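# Load a cartridge into a sealant gun with two arms

## Task

Put the cartridge into the sealant gun so it sits pressed all the way forward into the cup of the front ring, with its nozzle sticking out through that ring. The plunger rod can only be drawn back while the little thumb plate on it, located just behind the handle, is held pushed toward the front of the gun. The gun must never enter or pass above the marked areas around either arm's base, or the task fails. The loaded gun must end up lying on the table and not on any other object. The result must hold without the robot's help. Nothing the robot is touching at the end may drop by more than about a fingernail's thickness once released, or the task fails. You must declare that you are finished, or the task fails.

## Robot and tools

Robot: two arms, left_arm and right_arm, each a six-joint arm with a parallel two-finger gripper. The left arm's base is on the +y side at (-0.015, +0.271, 0) m and the right arm's base is at (+0.037, -0.329, 0) m, each turned slightly about z. The marked zones around these bases must stay free of the gun, including the space above them.

Scene frame: origin on the table surface midway between the arms, +x out across the table, +z up, left arm toward +y. The names left and right are only labels, not image sides. Each gripper's fingers point along its own +z axis and close along its own y axis. The reported end_effector_position is the point between the finger pads, just behind the tips; reported positions get less accurate at long reach.

Every motion number is packed in one row of 14 values, each in [-1, 1]: dx, dy, dz, rx, ry, rz, opening for left_arm, then the same seven for right_arm. Both arms are always in the row, even if one stays still. dx..rz are an offset, not a pose: they are expressed in that gripper's own axes and measured from the gripper's pose at the start of the action (for a call's first action, the last pose a result reported). A value of 1.0 equals 0.6 m of travel or 180 degrees of turn; rx, ry, rz form a single rotation vector. The opening is absolute, not an offset: +1 fully open (0.087 m), -1 closed.

execute_actions(actions): a list of actions run one after another. Each action is a table of up to 15 rows, one row per control step of 1/30 s; if fewer rows are given, the last one is repeated to fill 15 steps. Every row is an offset from the action's start pose, not from the row before it. An empty list just returns the current state and images.

move(target, speed, blocking): target is one 14-number row as above, offsets from the pose in the latest result that shows one. Each gripper travels in a straight line toward its target; both finish together, over 0.5 to 10 s (longer paths are cut off at 10 s). speed is the path's top speed in m/s, 0.002 to 0.5, default 0.25, with turning capped at twice that in rad/s. The opening is sent when the move begins. The path ignores obstacles and the other arm; grippers can lag, drift and overshoot speed, especially with a nearly straight arm. Faster moves and targets set deeper past a contact press harder. With blocking=false the result comes back after 0.5 s while motion continues; until a result reports the move's end, further moves and actions are refused, so use wait or stop first. The move line reports the ending (done, off_target, moving, held, fault), limits that acted (paced = sent pose was clipped; held = a check blocked steps, after which the arm may jump faster than speed) and each gripper's distance from its target.

wait(seconds): 0 to 10 s, arms keep their last command; returns early if a running move ends. stop(): brakes a running move; it needs braking room, and fingers keep moving. zoom_image(camera, region): closer look at part of the latest image of cam_high, cam_low, cam_left_wrist or cam_right_wrist; region [x0, y0, x1, y1] in pixels, top-left origin, at most 504 by 504. read_manual(section): only gives licence texts. finished_scene(scene): ends the current scene, given its number; irreversible, and it is how you declare you are done.

Controller behaviour: each step the commanded pose is clipped to within 70 mm and 16 degrees of the measured pose, so a distant target may need several actions; after an action the arm only continues to its last clipped pose. Position wins over orientation when both cannot be met. Joint friction can leave the gripper up to about 31 mm short, and very small commands may do nothing. Elbows stop just before full extension. Hand target lines show where the controller is currently steering. A pose unreachable line means the clearance check altered or blocked that arm's command. HELD in the step readings marks steps where an arm's row was held back. FAULT lines mean an arm stopped.

Gripping: grip_measured is the finger opening on the command scale (the last Joint positions value is metres). Readings may be off by about 1 mm per gripper. To hold firmly, command about 0.02 below grip_measured; smaller margins hold lighter. Each pad manages roughly 20 N; fast closing can squeeze harder or spring open.

Keeping an arm still: in a reply's first call send the offset back to where it should be, then zeros later, always with its desired opening.

Results: the state line gives each gripper's position (m) and quat_wxyz; also joint positions, joint torques (offset, scaled and noisy; friction can fake or mask loads), temperatures and images from the four cameras in listed order. MOTOR HOT appears from 75 °C; at 90 °C that arm pauses for 10 s; at 100 °C it goes limp and drops. Long holding under load heats motors.

Avoid: the gun entering or crossing the base zones; anything leaving the table; dropping, slamming or hard pushing; arms colliding or pressing each other; leaving the gun propped on objects or only held by the robot. To slide the plunger back, keep the thumb plate pushed forward while pulling the rod. Loose items may occasionally get nudged by an outside push.

Each tool is called after "Emit:" by a JSON object that holds its "name" and its "arguments".

## Session

Emit:
{"name": "execute_actions", "arguments": {"actions": []}}

Scene clock: 0.00 s.
left_arm: end_effector_position=(+0.3205, +0.7253, +0.0997) grip_measured=+1.000 end_effector_quat_wxyz=(+0.356, +0.512, +0.598, +0.503) | right_arm: end_effector_position=(+0.1982, -0.1800, +0.3069) grip_measured=+0.997 end_effector_quat_wxyz=(+0.115, +0.227, +0.919, +0.301)
Joint positions: left_arm=[0.929 2.13  1.138 0.625 0.839 1.941 0.087] | right_arm=[ 0.187  1.137  1.582 -1.474 -0.388  0.886  0.087]
Joint velocities: left_arm=[ 0.017  0.022  0.002 -0.007 -0.022 -0.066  0.   ] | right_arm=[-0.007 -0.007 -0.012 -0.037  0.007  0.022 -0.   ]
Joint torques (N m, as the arm reports them, + toward a larger angle): no reading
Hand target (left_arm): +0.321, +0.725, +0.100; +0.356, +0.512, +0.598, +0.503
Hand target (right_arm): +0.198, -0.180, +0.307; +0.115, +0.227, +0.919, +0.301

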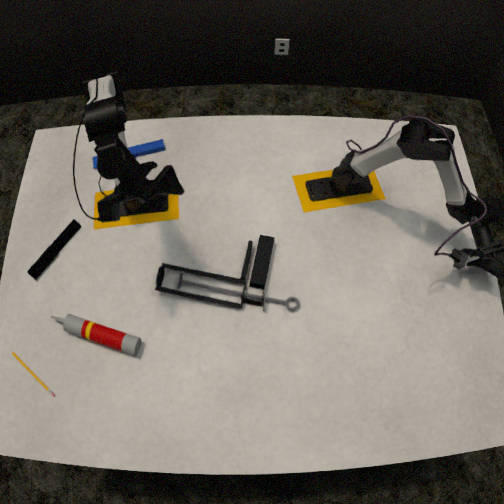

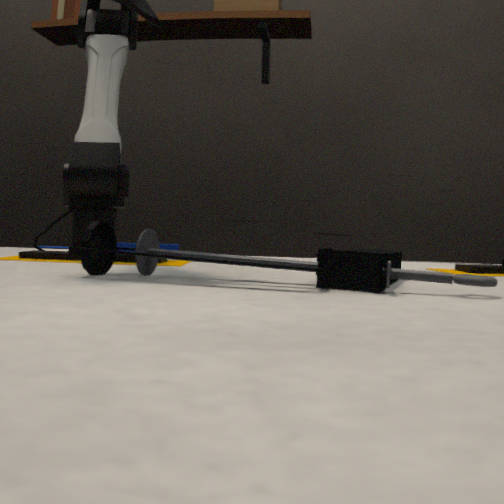

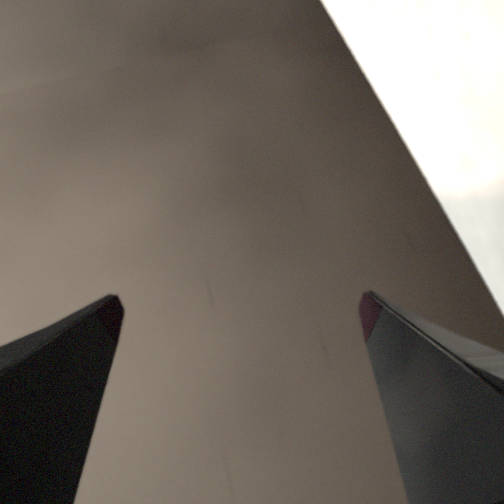

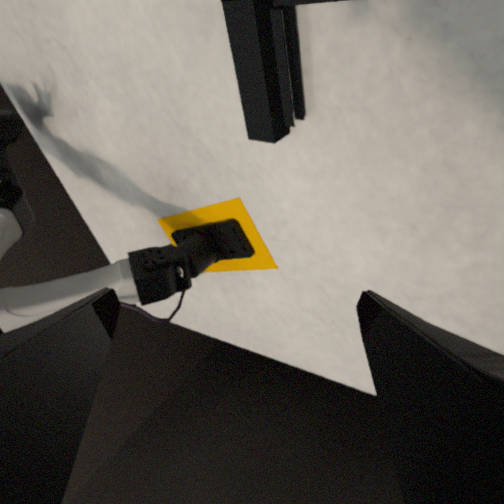

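Emit:
{"name": "zoom_image", "arguments": {"camera": "cam_high", "region": [140, 220, 320, 330]}}

Emit:
{"name": "zoom_image", "arguments": {"camera": "cam_low", "region": [60, 200, 504, 320]}}

Emit:
{"name": "zoom_image", "arguments": {"camera": "cam_high", "region": [0, 150, 200, 400]}}

Region (140, 220, 320, 330) of cam_high's 504x504 image, scaled by 2.800, with more detail than that image has.

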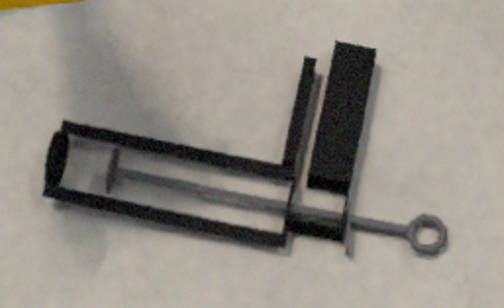

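Region (60, 200, 504, 320) of cam_low's 504x504 image, scaled by 1.135, with more detail than that image has; it fills the top 136 rows of this view, and the rest is white.

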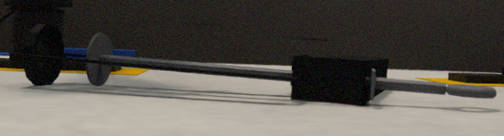

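Region (0, 150, 200, 400) of cam_high's 504x504 image, scaled by 2.016, with more detail than that image has; it fills the left 403 columns of this view, and the rest is white.

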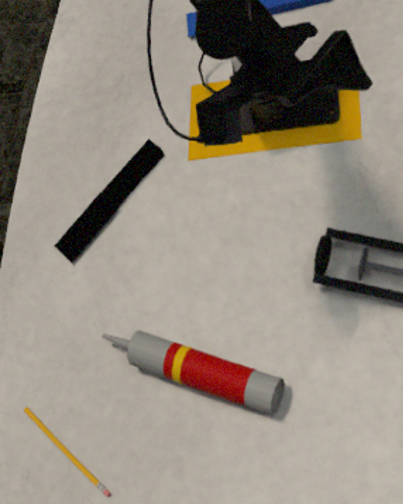

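Emit:
{"name": "move", "arguments": {"target": [-0.673,0.093,-0.219,0.389,0.218,-0.323,1,-0.229,-0.193,0.099,0.2026,0.0538,-0.0841,1], "speed": 0.3}}

Scene clock: 54.67 s.
left_arm: end_effector_position=(+0.2978, +0.3044, +0.1444) grip_measured=+1.000 end_effector_quat_wxyz=(-0.006, +0.103, +0.995, +0.011) | right_arm: end_effector_position=(+0.2910, -0.2945, +0.1973) grip_measured=+0.997 end_effector_quat_wxyz=(+0.024, +0.103, +0.994, +0.012)
Joint positions: left_arm=[-0.133  1.905  1.785 -1.46  -0.024  0.265  0.087] | right_arm=[-0.026  1.651  1.699 -1.567 -0.014  0.287  0.087]
Joint velocities: left_arm=[-0.002  0.007  0.017 -0.095 -0.037  0.037  0.   ] | right_arm=[ 0.002 -0.007 -0.017 -0.051 -0.022 -0.037 -0.001]
Joint torques (N m, as the arm reports them, + toward a larger angle): left_arm=[-0.64 -7.7   7.93  0.28  0.23 -0.12] | right_arm=[-0.5  -5.06  8.28  0.48  0.15  0.  ]
Hand target (left_arm): +0.301, +0.300, +0.145; -0.008, +0.103, +0.995, +0.007
Hand target (right_arm): +0.297, -0.299, +0.201; +0.033, +0.104, +0.994, +0.007
Off the commanded pose (left_arm): 0.007 m, 1 deg.
Off the commanded pose (right_arm): 0.009 m, 3 deg.
joint sent to its limit (right arm) — the command would take joint 4 (wrist pitch) past its lower limit, so that joint was sent only as far as its limit.
move: off_target (right_arm)

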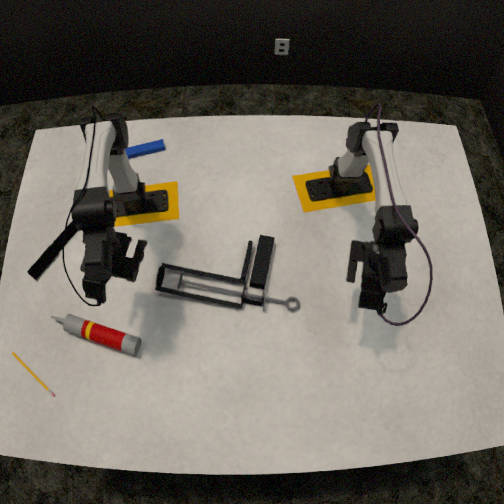

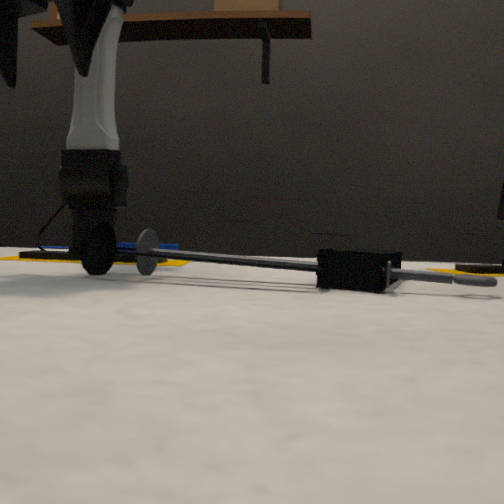

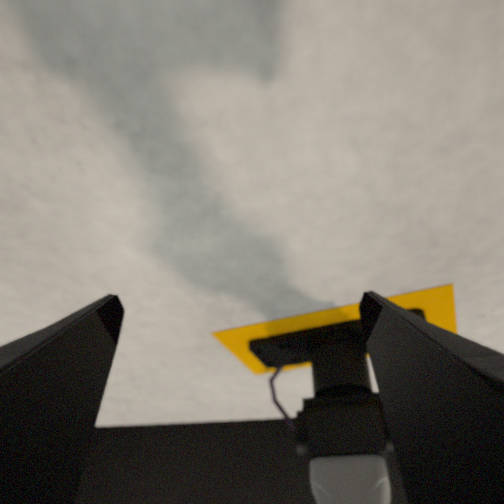

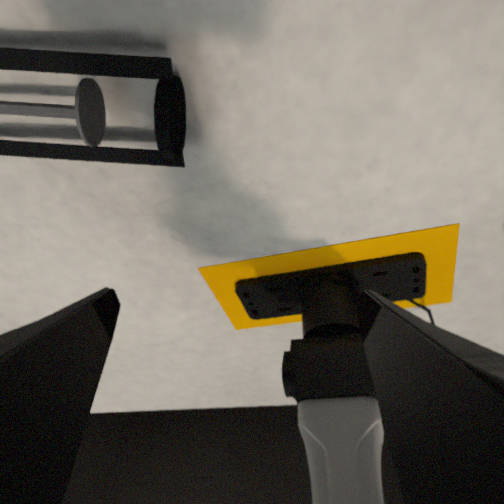

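Emit:
{"name": "move", "arguments": {"target": [-0.2,-0.42,0.0,0,0,-0.0,1,0,0,0,0,0,0,1]}}

Scene clock: 78.97 s.
left_arm: end_effector_position=(+0.3621, +0.0348, +0.1349) grip_measured=+1.000 end_effector_quat_wxyz=(+0.073, +0.107, +0.991, -0.020) | right_arm: end_effector_position=(+0.2910, -0.2947, +0.1973) grip_measured=+0.997 end_effector_quat_wxyz=(+0.024, +0.103, +0.994, +0.011)
Joint positions: left_arm=[-0.731  2.391  2.533 -1.563 -0.025 -0.322  0.087] | right_arm=[-0.026  1.651  1.699 -1.567 -0.014  0.286  0.087]
Joint velocities: left_arm=[ 0.002 -0.012 -0.002 -0.022 -0.051  0.037  0.   ] | right_arm=[-0.002 -0.002 -0.007  0.037 -0.022 -0.066  0.   ]
Joint torques (N m, as the arm reports them, + toward a larger angle): left_arm=[  0.09 -11.78   7.68   0.63   0.11  -0.06] | right_arm=[ 0.18 -5.9   5.92  0.49  0.02  0.07]
Hand target (left_arm): +0.363, +0.035, +0.135; +0.072, +0.102, +0.992, -0.020
Hand target (right_arm): +0.291, -0.295, +0.197; +0.024, +0.103, +0.994, +0.012
Off the commanded pose (left_arm): 0.003 m, 10 deg.
Off the commanded pose (right_arm): 0.000 m, 0 deg.
joint sent to its limit (left arm) — the command would take joint 4 (wrist pitch) past its lower limit, so that joint was sent only as far as its limit.
move: off_target (left_arm)

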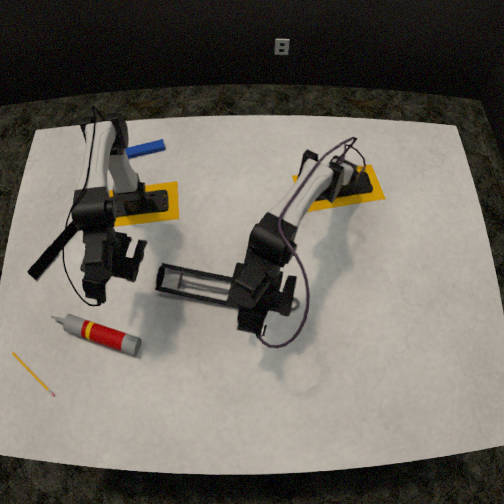

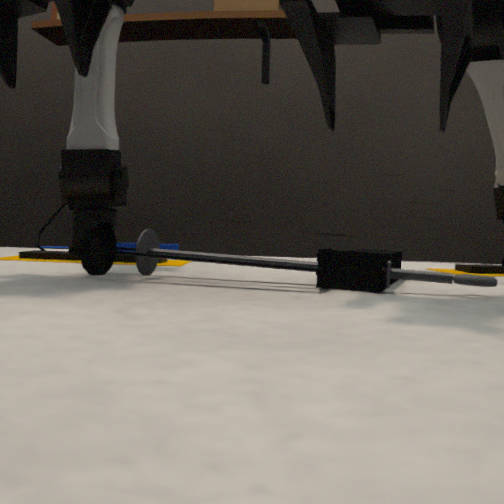

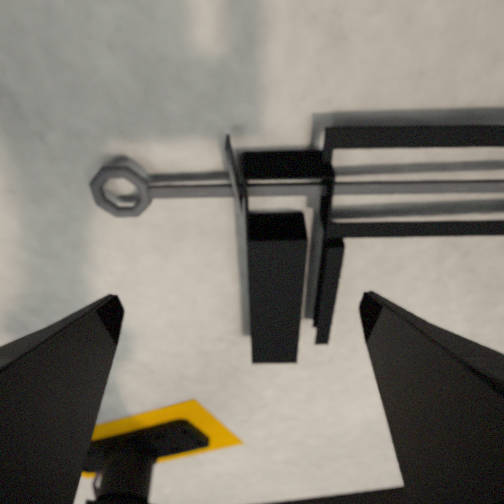

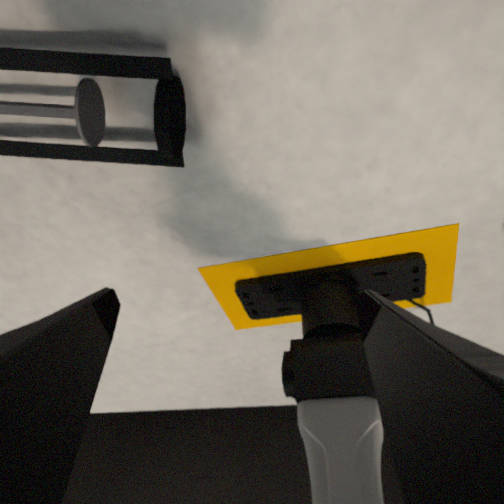

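Emit:
{"name": "zoom_image", "arguments": {"camera": "cam_left_wrist", "region": [190, 110, 370, 260]}}

Emit:
{"name": "zoom_image", "arguments": {"camera": "cam_right_wrist", "region": [50, 40, 230, 190]}}

Region (190, 110, 370, 260) of cam_left_wrist's 504x504 image, scaled by 2.800, with more detail than that image has.

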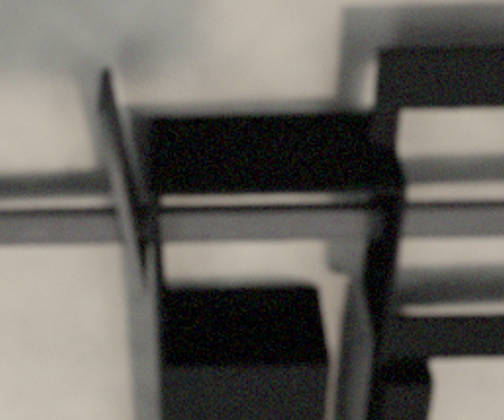

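Region (50, 40, 230, 190) of cam_right_wrist's 504x504 image, scaled by 2.800, with more detail than that image has.

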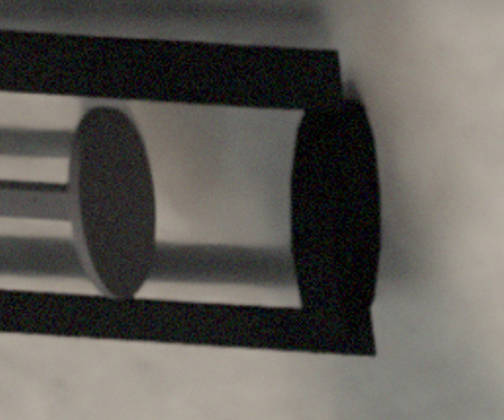

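Emit:
{"name": "move", "arguments": {"target": [0.055,0.015,0.1175,-0.008,0.022,0,-0.31,0.037,0.142,0.18,-0.16,0,0,-1]}}

Scene clock: 130.63 s.
left_arm: end_effector_position=(+0.3435, +0.0458, +0.0562) grip_measured=-0.310 end_effector_quat_wxyz=(+0.033, +0.107, +0.994, -0.001) | right_arm: end_effector_position=(+0.2953, -0.2080, +0.0882) grip_measured=-1.000 end_effector_quat_wxyz=(+0.041, +0.099, +0.962, +0.250)
Joint positions: left_arm=[-0.731  2.298  2.047 -1.259 -0.025 -0.325  0.03 ] | right_arm=[ 0.     1.567  1.076 -0.879 -0.474  0.36   0.   ]
Joint velocities: left_arm=[-0.007  0.002 -0.012 -0.037 -0.051  0.051 -0.   ] | right_arm=[ 0.007  0.007 -0.002 -0.007  0.022 -0.066  0.   ]
Joint torques (N m, as the arm reports them, + toward a larger angle): left_arm=[ -0.1  -14.83   4.19   0.74   0.07  -0.03] | right_arm=[ 0.86 -7.5   4.45  0.85 -0.39  0.09]
Hand target (left_arm): +0.343, +0.047, +0.060; +0.040, +0.107, +0.993, -0.004
Hand target (right_arm): +0.292, -0.204, +0.090; +0.048, +0.094, +0.960, +0.258
Off the commanded pose (left_arm): 0.004 m, 1 deg.
Off the commanded pose (right_arm): 0.005 m, 2 deg.
move: done

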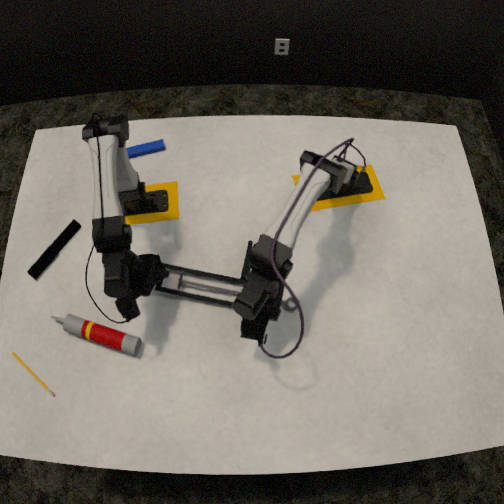

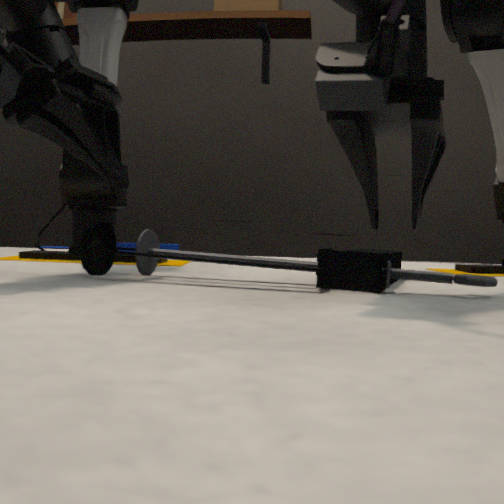

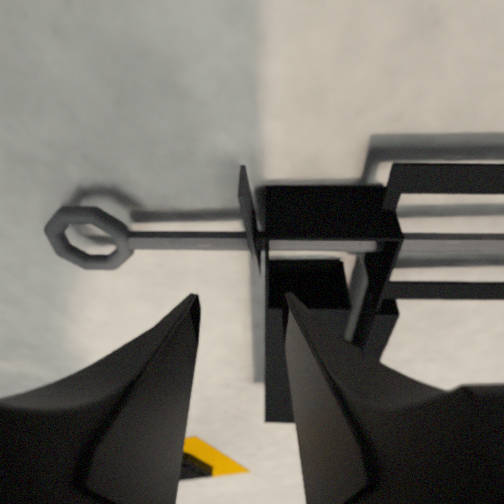

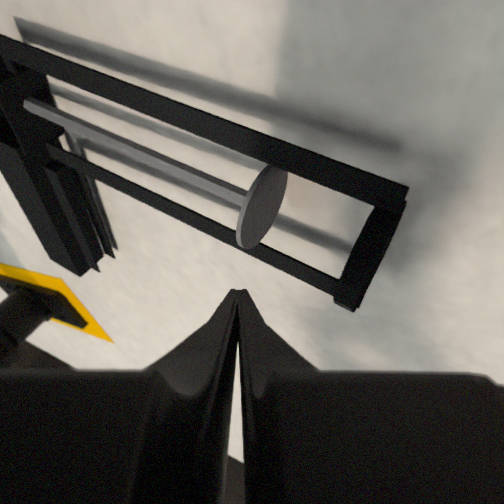

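Emit:
{"name": "zoom_image", "arguments": {"camera": "cam_low", "region": [310, 200, 450, 300]}}

Emit:
{"name": "zoom_image", "arguments": {"camera": "cam_left_wrist", "region": [170, 150, 410, 350]}}

Region (310, 200, 450, 300) of cam_low's 504x504 image, scaled by 3.600, with more detail than that image has; it fills the top 360 rows of this view, and the rest is white.

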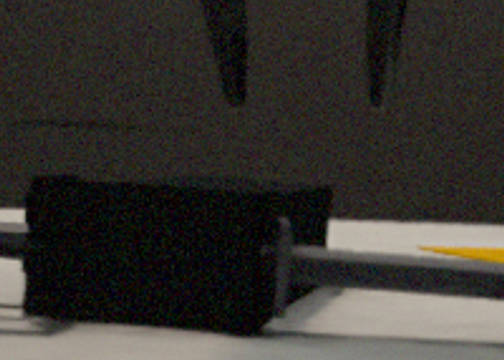

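Region (170, 150, 410, 350) of cam_left_wrist's 504x504 image, scaled by 2.100, with more detail than that image has.

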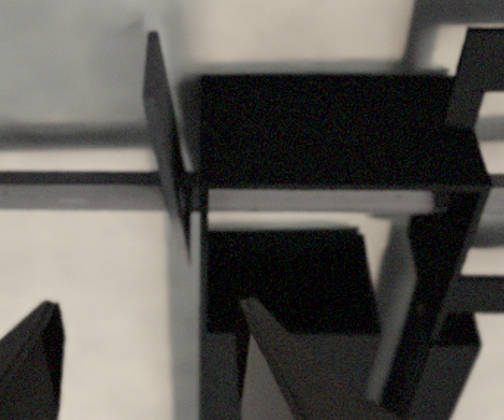

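Emit:
{"name": "move", "arguments": {"target": [0.009,-0.009,0.036,0,0,0,-0.31,0,0,0,0,0,0,-1], "speed": 0.04}}

Emit:
{"name": "zoom_image", "arguments": {"camera": "cam_low", "region": [310, 200, 450, 300]}}

Scene clock: 149.47 s.
left_arm: end_effector_position=(+0.3438, +0.0453, +0.0392) grip_measured=-0.310 end_effector_quat_wxyz=(+0.035, +0.103, +0.994, -0.003) | right_arm: end_effector_position=(+0.2956, -0.2079, +0.0883) grip_measured=-1.000 end_effector_quat_wxyz=(+0.041, +0.100, +0.962, +0.250)
Joint positions: left_arm=[-0.731  2.298  1.98  -1.187 -0.025 -0.332  0.03 ] | right_arm=[ 0.     1.567  1.076 -0.878 -0.475  0.361  0.   ]
Joint velocities: left_arm=[-0.007  0.002 -0.002  0.022  0.051 -0.066 -0.001] | right_arm=[-0.002  0.002 -0.002  0.037 -0.022  0.051  0.   ]
Joint torques (N m, as the arm reports them, + toward a larger angle): left_arm=[ -1.1  -13.03   4.29   0.74   0.07  -0.06] | right_arm=[ 0.19 -5.55  6.37  0.7  -0.25  0.03]
Hand target (left_arm): +0.339, +0.042, +0.034; +0.033, +0.107, +0.994, -0.001
Hand target (right_arm): +0.295, -0.208, +0.088; +0.041, +0.099, +0.962, +0.250
Off the commanded pose (left_arm): 0.008 m, 0 deg.
Off the commanded pose (right_arm): 0.000 m, 0 deg.
move: done

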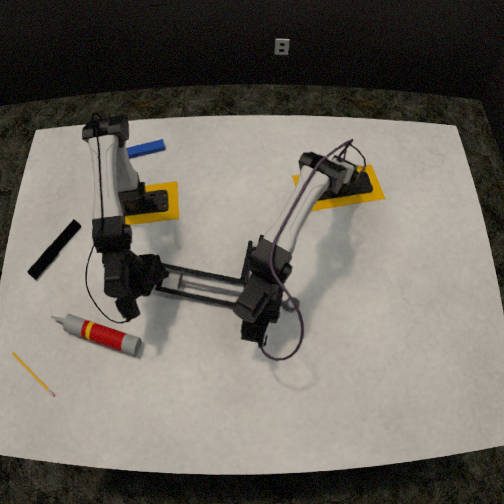

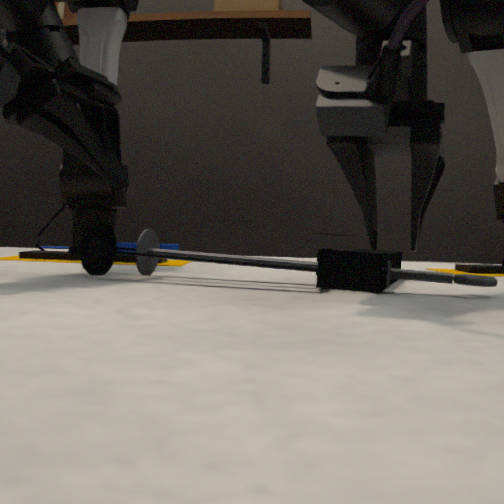

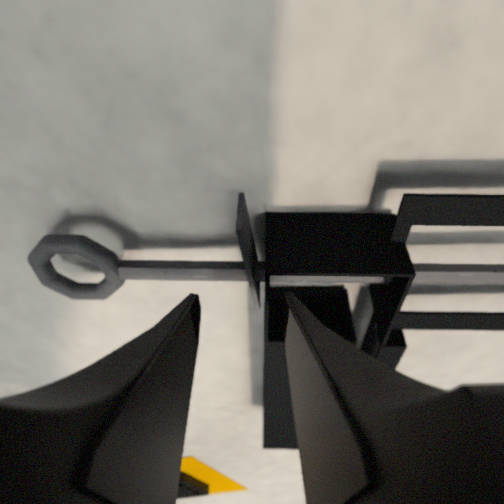

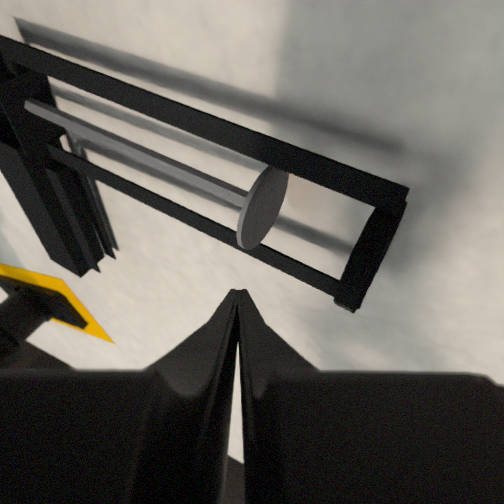

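Region (310, 200, 450, 300) of cam_low's 504x504 image, scaled by 3.600, with more detail than that image has; it fills the top 360 rows of this view, and the rest is white.

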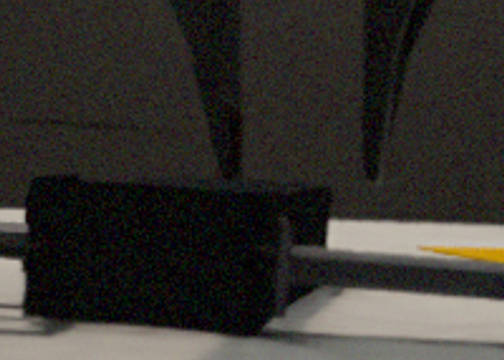

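Emit:
{"name": "move", "arguments": {"target": [0.01,-0.015,0.028,0,0,0,-0.31,0,0,0,0,0,0,-1], "speed": 0.04}}

Emit:
{"name": "zoom_image", "arguments": {"camera": "cam_low", "region": [310, 200, 450, 300]}}

Scene clock: 157.93 s.
left_arm: end_effector_position=(+0.3418, +0.0397, +0.0291) grip_measured=-0.310 end_effector_quat_wxyz=(+0.039, +0.102, +0.994, -0.005) | right_arm: end_effector_position=(+0.2956, -0.2079, +0.0883) grip_measured=-1.000 end_effector_quat_wxyz=(+0.041, +0.100, +0.962, +0.250)
Joint positions: left_arm=[-0.743  2.298  1.941 -1.139 -0.025 -0.347  0.03 ] | right_arm=[ 0.     1.567  1.076 -0.878 -0.475  0.361  0.   ]
Joint velocities: left_arm=[-0.012 -0.012  0.012  0.066  0.007 -0.037  0.   ] | right_arm=[-0.012 -0.007 -0.002 -0.022  0.022 -0.007  0.   ]
Joint torques (N m, as the arm reports them, + toward a larger angle): left_arm=[ -0.9  -12.52   4.35   0.79   0.06  -0.04] | right_arm=[ 0.15 -5.59  6.34  0.71 -0.26  0.03]
Hand target (left_arm): +0.337, +0.038, +0.022; +0.035, +0.103, +0.994, -0.002
Hand target (right_arm): +0.296, -0.208, +0.088; +0.041, +0.100, +0.962, +0.250
Off the commanded pose (left_arm): 0.009 m, 1 deg.
Off the commanded pose (right_arm): 0.000 m, 0 deg.
move: done

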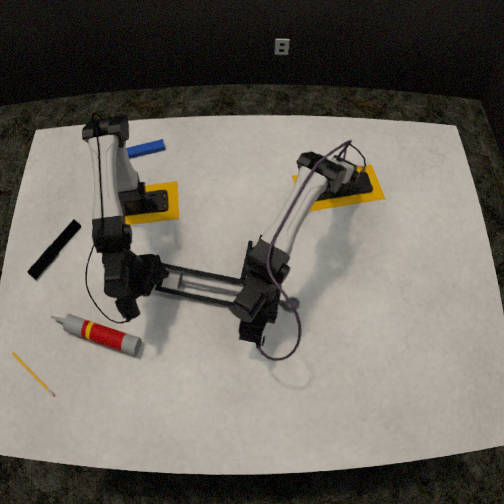

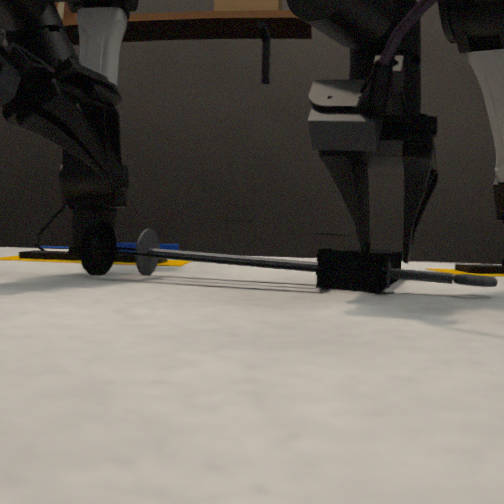

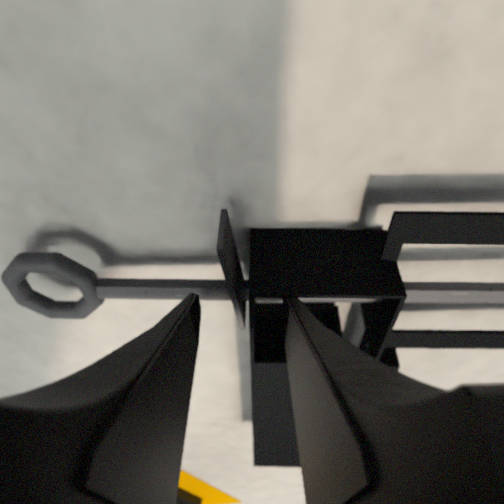

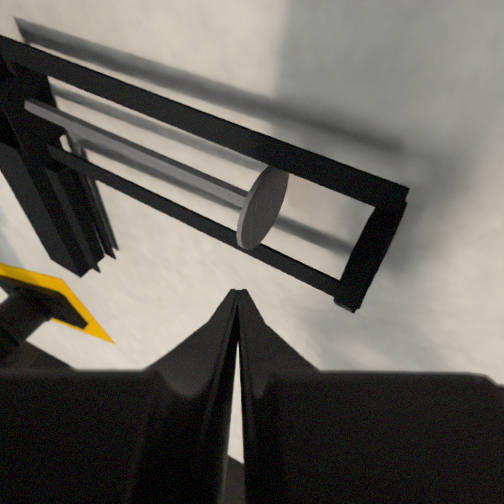

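Region (310, 200, 450, 300) of cam_low's 504x504 image, scaled by 3.600, with more detail than that image has; it fills the top 360 rows of this view, and the rest is white.

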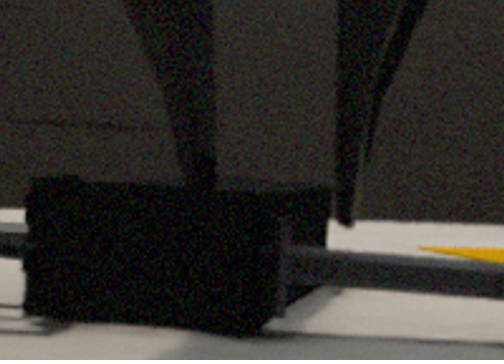

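Emit:
{"name": "move", "arguments": {"target": [0.008,-0.003,0.018,0,0,0,-0.31,0.006,-0.041,0.073,0,0,0,-1], "speed": 0.06}}

Emit:
{"name": "zoom_image", "arguments": {"camera": "cam_low", "region": [310, 200, 450, 300]}}

Scene clock: 167.43 s.
left_arm: end_effector_position=(+0.3397, +0.0407, +0.0243) grip_measured=-0.310 end_effector_quat_wxyz=(+0.035, +0.102, +0.994, -0.004) | right_arm: end_effector_position=(+0.2970, -0.2077, +0.0466) grip_measured=-1.000 end_effector_quat_wxyz=(+0.049, +0.098, +0.962, +0.252)
Joint positions: left_arm=[-0.743  2.298  1.921 -1.126 -0.024 -0.347  0.03 ] | right_arm=[ 0.     1.613  0.947 -0.686 -0.475  0.361  0.   ]
Joint velocities: left_arm=[ 0.012 -0.017  0.002  0.007  0.11   0.11   0.001] | right_arm=[ 0.007 -0.007  0.012 -0.051 -0.007  0.022  0.   ]
Joint torques (N m, as the arm reports them, + toward a larger angle): left_arm=[ -0.55 -13.14   3.55   0.97   0.07  -0.09] | right_arm=[ 0.45 -4.74  4.59  0.88 -0.25  0.07]
Hand target (left_arm): +0.338, +0.039, +0.018; +0.038, +0.102, +0.994, -0.005
Hand target (right_arm): +0.293, -0.207, +0.038; +0.042, +0.100, +0.962, +0.250
Off the commanded pose (left_arm): 0.007 m, 0 deg.
Off the commanded pose (right_arm): 0.009 m, 1 deg.
move: done

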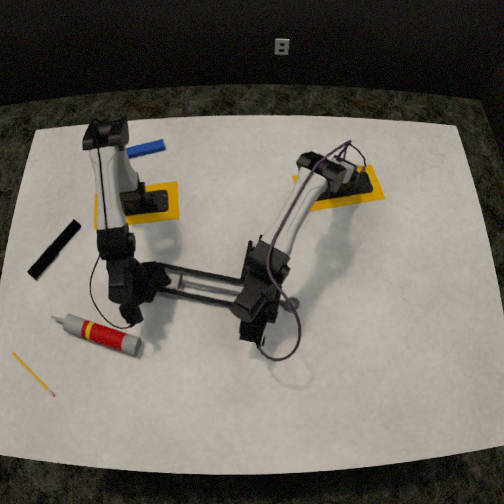

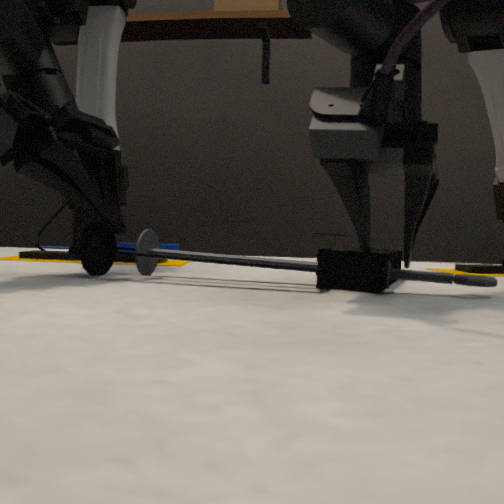

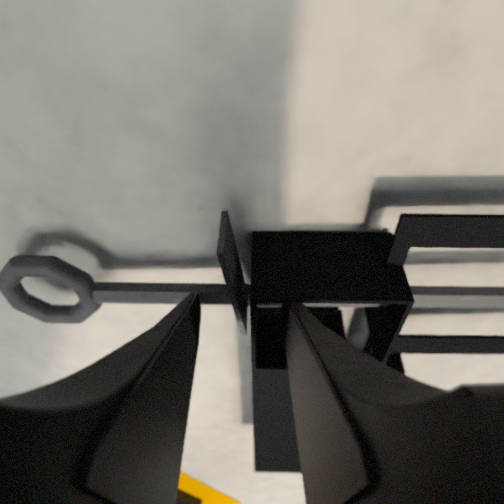

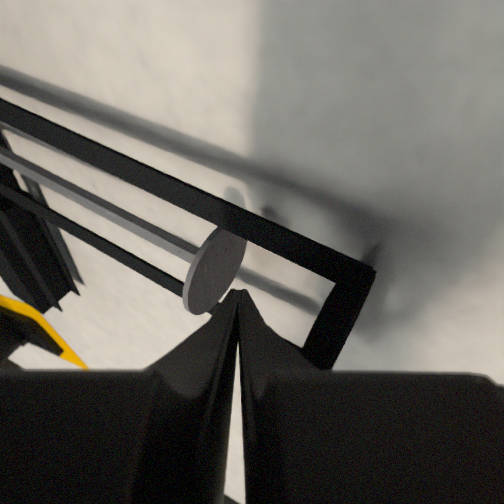

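Region (310, 200, 450, 300) of cam_low's 504x504 image, scaled by 3.600, with more detail than that image has; it fills the top 360 rows of this view, and the rest is white.

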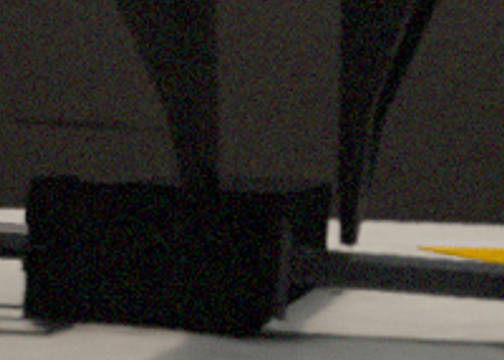

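Emit:
{"name": "execute_actions", "arguments": {"actions": [[[0,0,0,0,0,0,-0.4,0.003,0,0.01,0,0,0,-1],[0,0,0,0,0,0,-0.45,0.003,0,0.01,0,0,0,-1],[0,0,0,0,0,0,-0.5,0.003,0,0.015,0,0,0,-1],[0,0,0,0,0,0,-0.55,0.003,0,0.02,0,0,0,-1],[0,0,0,0,0,0,-0.6,0.006,-0.003,0.025,0,0,0,-1],[0,0,0,0,0,0,-0.65,0.006,-0.005,0.03,0,0,0,-1],[0,0,0,0,0,0,-0.7,0.008,-0.006,0.035,0,0,0,-1],[0,0,0,0,0,0,-0.73,0.008,-0.008,0.04,0,0,0,-1],[0,0,0,0,0,0,-0.76,0.01,-0.01,0.045,0,0,0,-1],[0,0,0,0,0,0,-0.79,0.01,-0.01,0.045,0,0,0,-1],[0,0,0,0,0,0,-0.82,0.01,-0.01,0.045,0,0,0,-1],[0,0,0,0,0,0,-0.85,0.01,-0.01,0.045,0,0,0,-1],[0,0,0,0,0,0,-0.88,0.01,-0.01,0.045,0,0,0,-1],[0,0,0,0,0,0,-0.91,0.01,-0.01,0.045,0,0,0,-1],[0,0,0,0,0,0,-0.94,0.01,-0.01,0.045,0,0,0,-1]]]}}

Emit:
{"name": "wait", "arguments": {"seconds": 0.5}}

Scene clock: 185.50 s.
left_arm: end_effector_position=(+0.3385, +0.0388, +0.0244) grip_measured=-0.891 end_effector_quat_wxyz=(+0.033, +0.101, +0.994, -0.010) | right_arm: end_effector_position=(+0.2930, -0.2003, +0.0281) grip_measured=-1.000 end_effector_quat_wxyz=(+0.046, +0.098, +0.961, +0.254)
Joint positions: left_arm=[-0.743  2.298  1.921 -1.126 -0.011 -0.349  0.005] | right_arm=[ 0.025  1.638  0.888 -0.594 -0.475  0.39   0.   ]
Joint velocities: left_arm=[ 0.002 -0.007  0.002 -0.037 -0.066  0.022 -0.001] | right_arm=[ 0.017 -0.007 -0.007  0.11   0.095 -0.022  0.   ]
Joint torques (N m, as the arm reports them, + toward a larger angle): left_arm=[ -0.12 -12.69   6.07   0.6   -0.09  -0.03] | right_arm=[ 0.74 -4.84  4.52  0.92 -0.16  0.11]
Hand target (left_arm): +0.340, +0.041, +0.024; +0.036, +0.102, +0.994, -0.004
Hand target (right_arm): +0.294, -0.199, +0.020; +0.049, +0.097, +0.962, +0.252
Off the commanded pose (left_arm): 0.002 m, 1 deg.
Off the commanded pose (right_arm): 0.008 m, 0 deg.
Step readings (end_effector_position):
0: left_arm (+0.3397, +0.0407, +0.0243) | right_arm (+0.2973, -0.2077, +0.0467)
1: left_arm (+0.3394, +0.0403, +0.0243) | right_arm (+0.2975, -0.2076, +0.0467)
2: left_arm (+0.3390, +0.0396, +0.0244) | right_arm (+0.2978, -0.2075, +0.0467)
4: left_arm (+0.3384, +0.0387, +0.0244) | right_arm (+0.2990, -0.2064, +0.0469)
8: left_arm (+0.3383, +0.0385, +0.0244) | right_arm (+0.2979, -0.2027, +0.0411)
15: end_effector_position above

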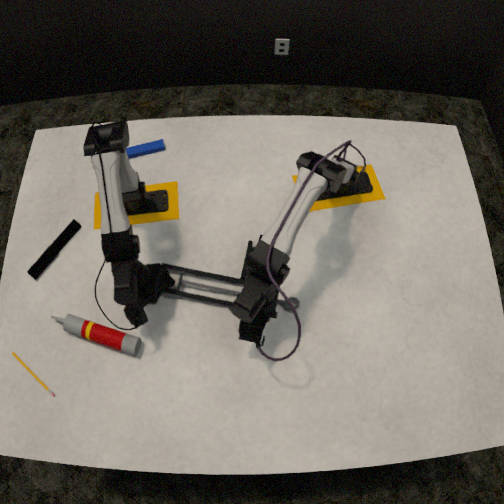

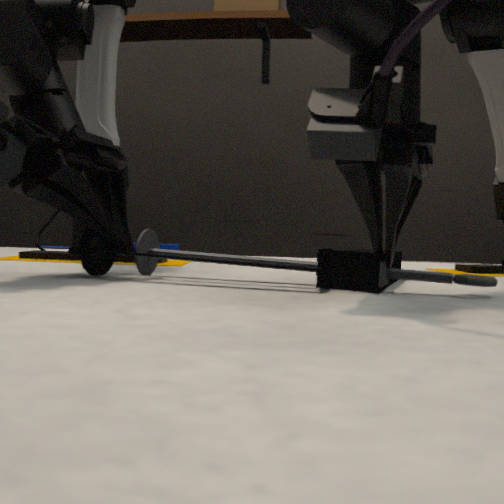

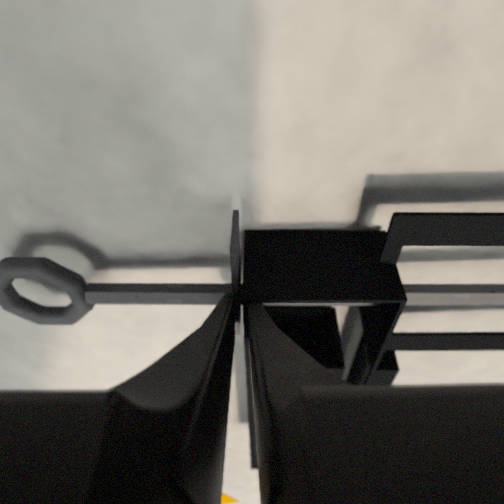

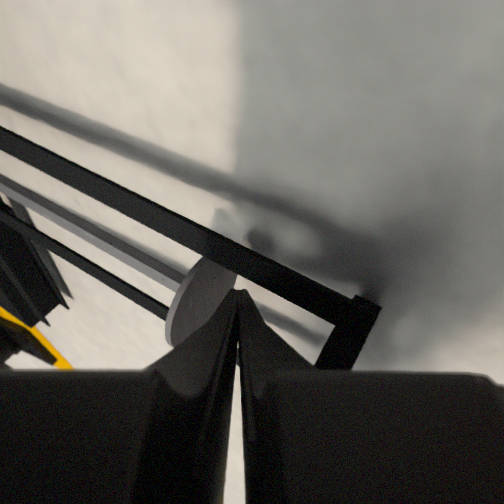

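Scene clock: 186.00 s.
left_arm: end_effector_position=(+0.3385, +0.0388, +0.0244) grip_measured=-0.891 end_effector_quat_wxyz=(+0.033, +0.101, +0.994, -0.010) | right_arm: end_effector_position=(+0.2976, -0.1995, +0.0284) grip_measured=-1.000 end_effector_quat_wxyz=(+0.056, +0.097, +0.960, +0.257)
Joint positions: left_arm=[-0.743  2.298  1.921 -1.126 -0.011 -0.349  0.005] | right_arm=[ 0.026  1.638  0.888 -0.573 -0.475  0.393  0.   ]
Joint velocities: left_arm=[-0.012  0.007  0.007 -0.007 -0.007  0.051 -0.   ] | right_arm=[-0.007  0.007  0.012  0.081  0.022 -0.037  0.   ]
Joint torques (N m, as the arm reports them, + toward a larger angle): left_arm=[ -0.04 -12.78   6.12   0.61  -0.07  -0.01] | right_arm=[ 0.77 -4.84  4.54  0.92 -0.16  0.07]
Hand target (left_arm): +0.340, +0.041, +0.024; +0.036, +0.102, +0.994, -0.004
Hand target (right_arm): +0.294, -0.199, +0.020; +0.049, +0.097, +0.962, +0.252
Off the commanded pose (left_arm): 0.002 m, 1 deg.
Off the commanded pose (right_arm): 0.009 m, 1 deg.
wait: 0.50 s; at rest by 0.30 s

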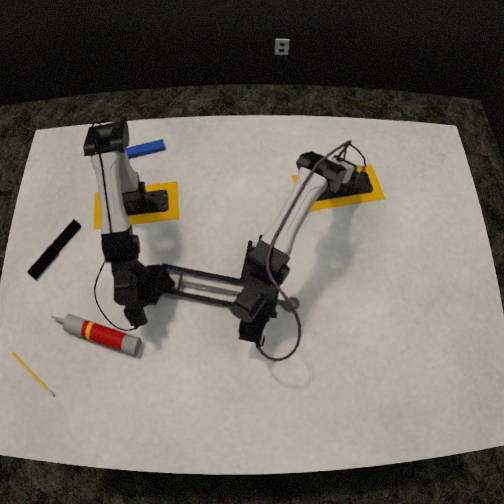

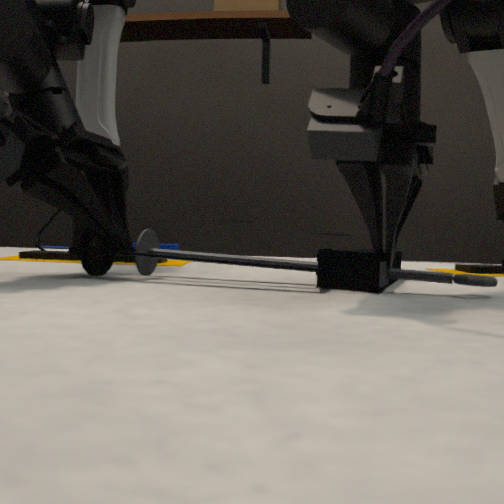

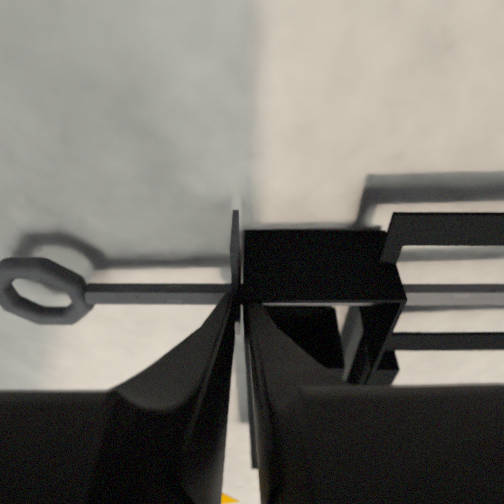

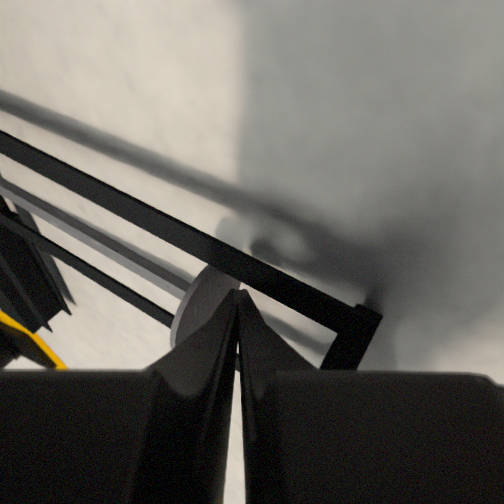

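Emit:
{"name": "move", "arguments": {"target": [0,0,-0.03,0,0,0,-0.94,0.012,0.15,0.074,0,0,0,-1], "speed": 0.06}}

Scene clock: 200.30 s.
left_arm: end_effector_position=(+0.3334, +0.0587, +0.0257) grip_measured=-0.904 end_effector_quat_wxyz=(+0.019, +0.105, +0.994, +0.029) | right_arm: end_effector_position=(+0.2971, -0.1263, +0.0279) grip_measured=-1.000 end_effector_quat_wxyz=(+0.041, +0.106, +0.969, +0.218)
Joint positions: left_arm=[-0.735  2.298  1.921 -1.184 -0.069 -0.332  0.004] | right_arm=[ 0.304  1.715  0.995 -0.549 -0.335  0.679  0.   ]
Joint velocities: left_arm=[ 0.012  0.007  0.007  0.022 -0.037  0.007  0.   ] | right_arm=[-0.007  0.002  0.007 -0.007  0.066  0.081  0.   ]
Joint torques (N m, as the arm reports them, + toward a larger angle): left_arm=[ -0.73 -14.32   8.94   0.49   0.8   -0.19] | right_arm=[ 2.05 -5.23  8.63  1.37 -0.68  0.31]
Hand target (left_arm): +0.337, +0.040, +0.043; +0.033, +0.102, +0.994, -0.010
Hand target (right_arm): +0.310, -0.103, +0.038; +0.056, +0.096, +0.960, +0.256
Off the commanded pose (left_arm): 0.026 m, 5 deg.
Off the commanded pose (right_arm): 0.031 m, 5 deg.
move: off_target (left_arm, right_arm)

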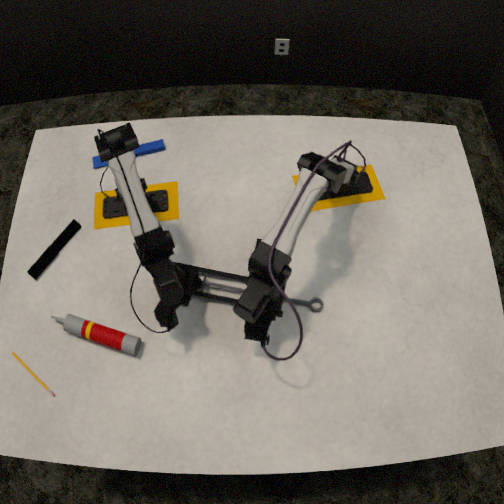

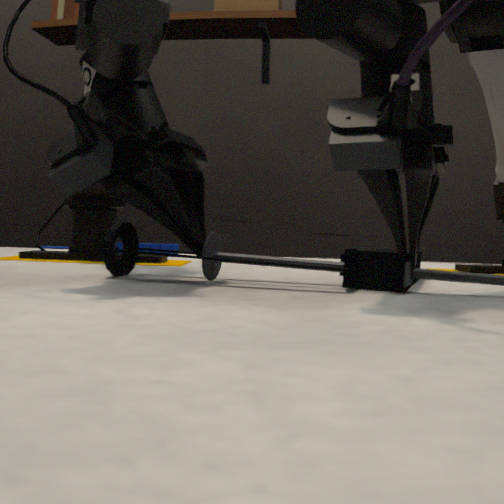

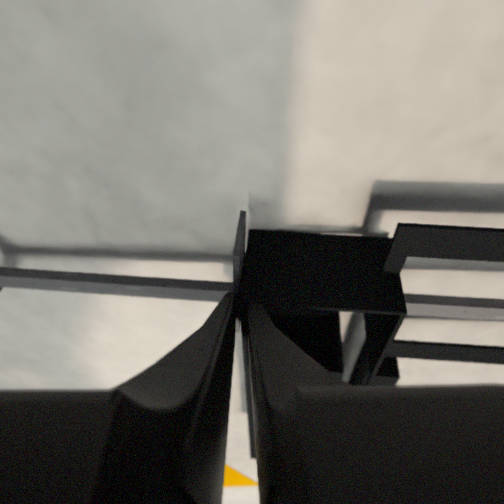

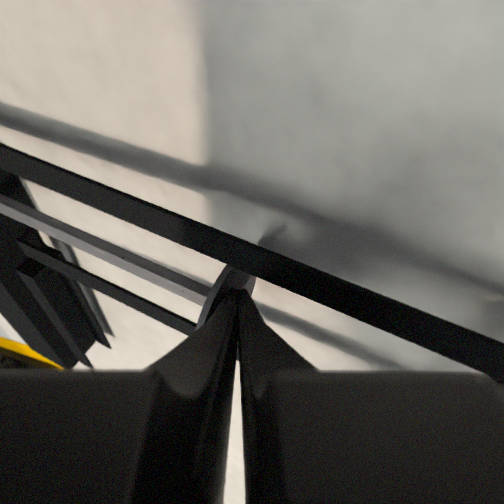

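Emit:
{"name": "move", "arguments": {"target": [-0.02,-0.052,-0.045,0.024,-0.01,0,-0.95,-0.009,0.143,0.047,-0.04,-0.01,0,-1], "speed": 0.06}}

Scene clock: 213.80 s.
left_arm: end_effector_position=(+0.3391, +0.0611, +0.0382) grip_measured=-0.904 end_effector_quat_wxyz=(+0.018, +0.108, +0.993, +0.044) | right_arm: end_effector_position=(+0.3107, -0.0676, +0.0329) grip_measured=-1.000 end_effector_quat_wxyz=(+0.052, +0.119, +0.963, +0.236)
Joint positions: left_arm=[-0.734  2.326  2.016 -1.265 -0.096 -0.328  0.004] | right_arm=[ 0.439  1.804  1.103 -0.481 -0.301  0.851  0.   ]
Joint velocities: left_arm=[ 0.002  0.002 -0.017  0.022 -0.037  0.022 -0.001] | right_arm=[-0.027  0.012  0.007 -0.022 -0.022  0.037  0.   ]
Joint torques (N m, as the arm reports them, + toward a larger angle): left_arm=[ -2.67 -13.58   9.55   0.58   1.1   -0.38] | right_arm=[ 1.99 -5.77  8.62  1.53 -0.64  0.25]
Hand target (left_arm): +0.336, +0.026, +0.052; +0.030, +0.108, +0.994, -0.009
Hand target (right_arm): +0.320, -0.042, +0.042; +0.062, +0.106, +0.953, +0.276
Off the commanded pose (left_arm): 0.039 m, 6 deg.
Off the commanded pose (right_arm): 0.030 m, 5 deg.
move: off_target (left_arm, right_arm)

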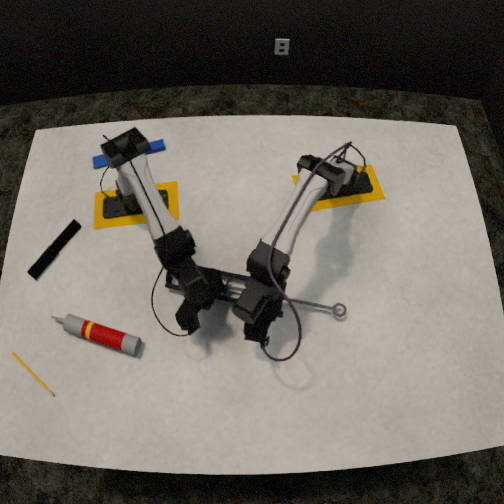

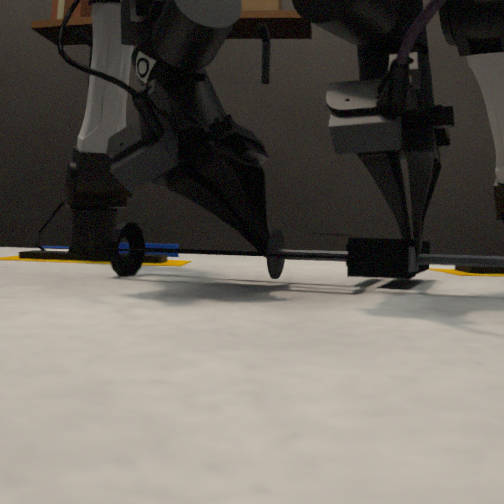

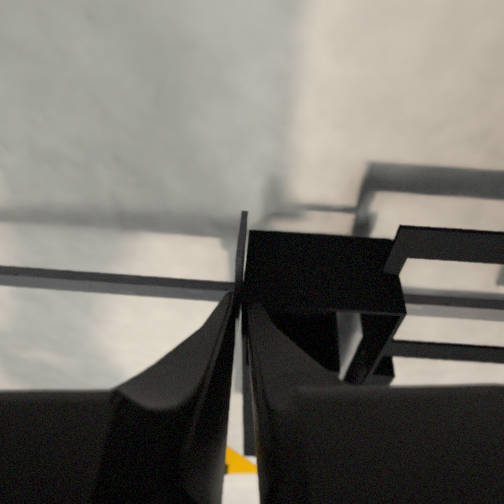

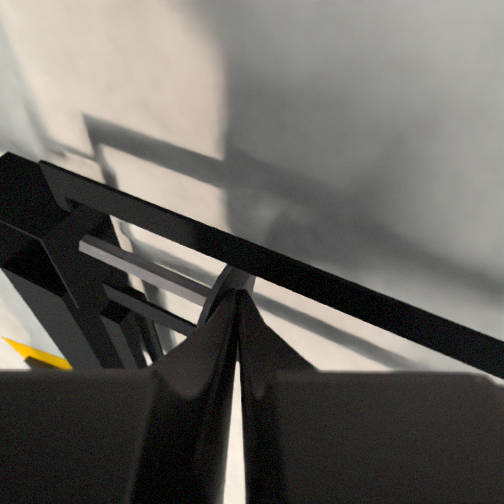

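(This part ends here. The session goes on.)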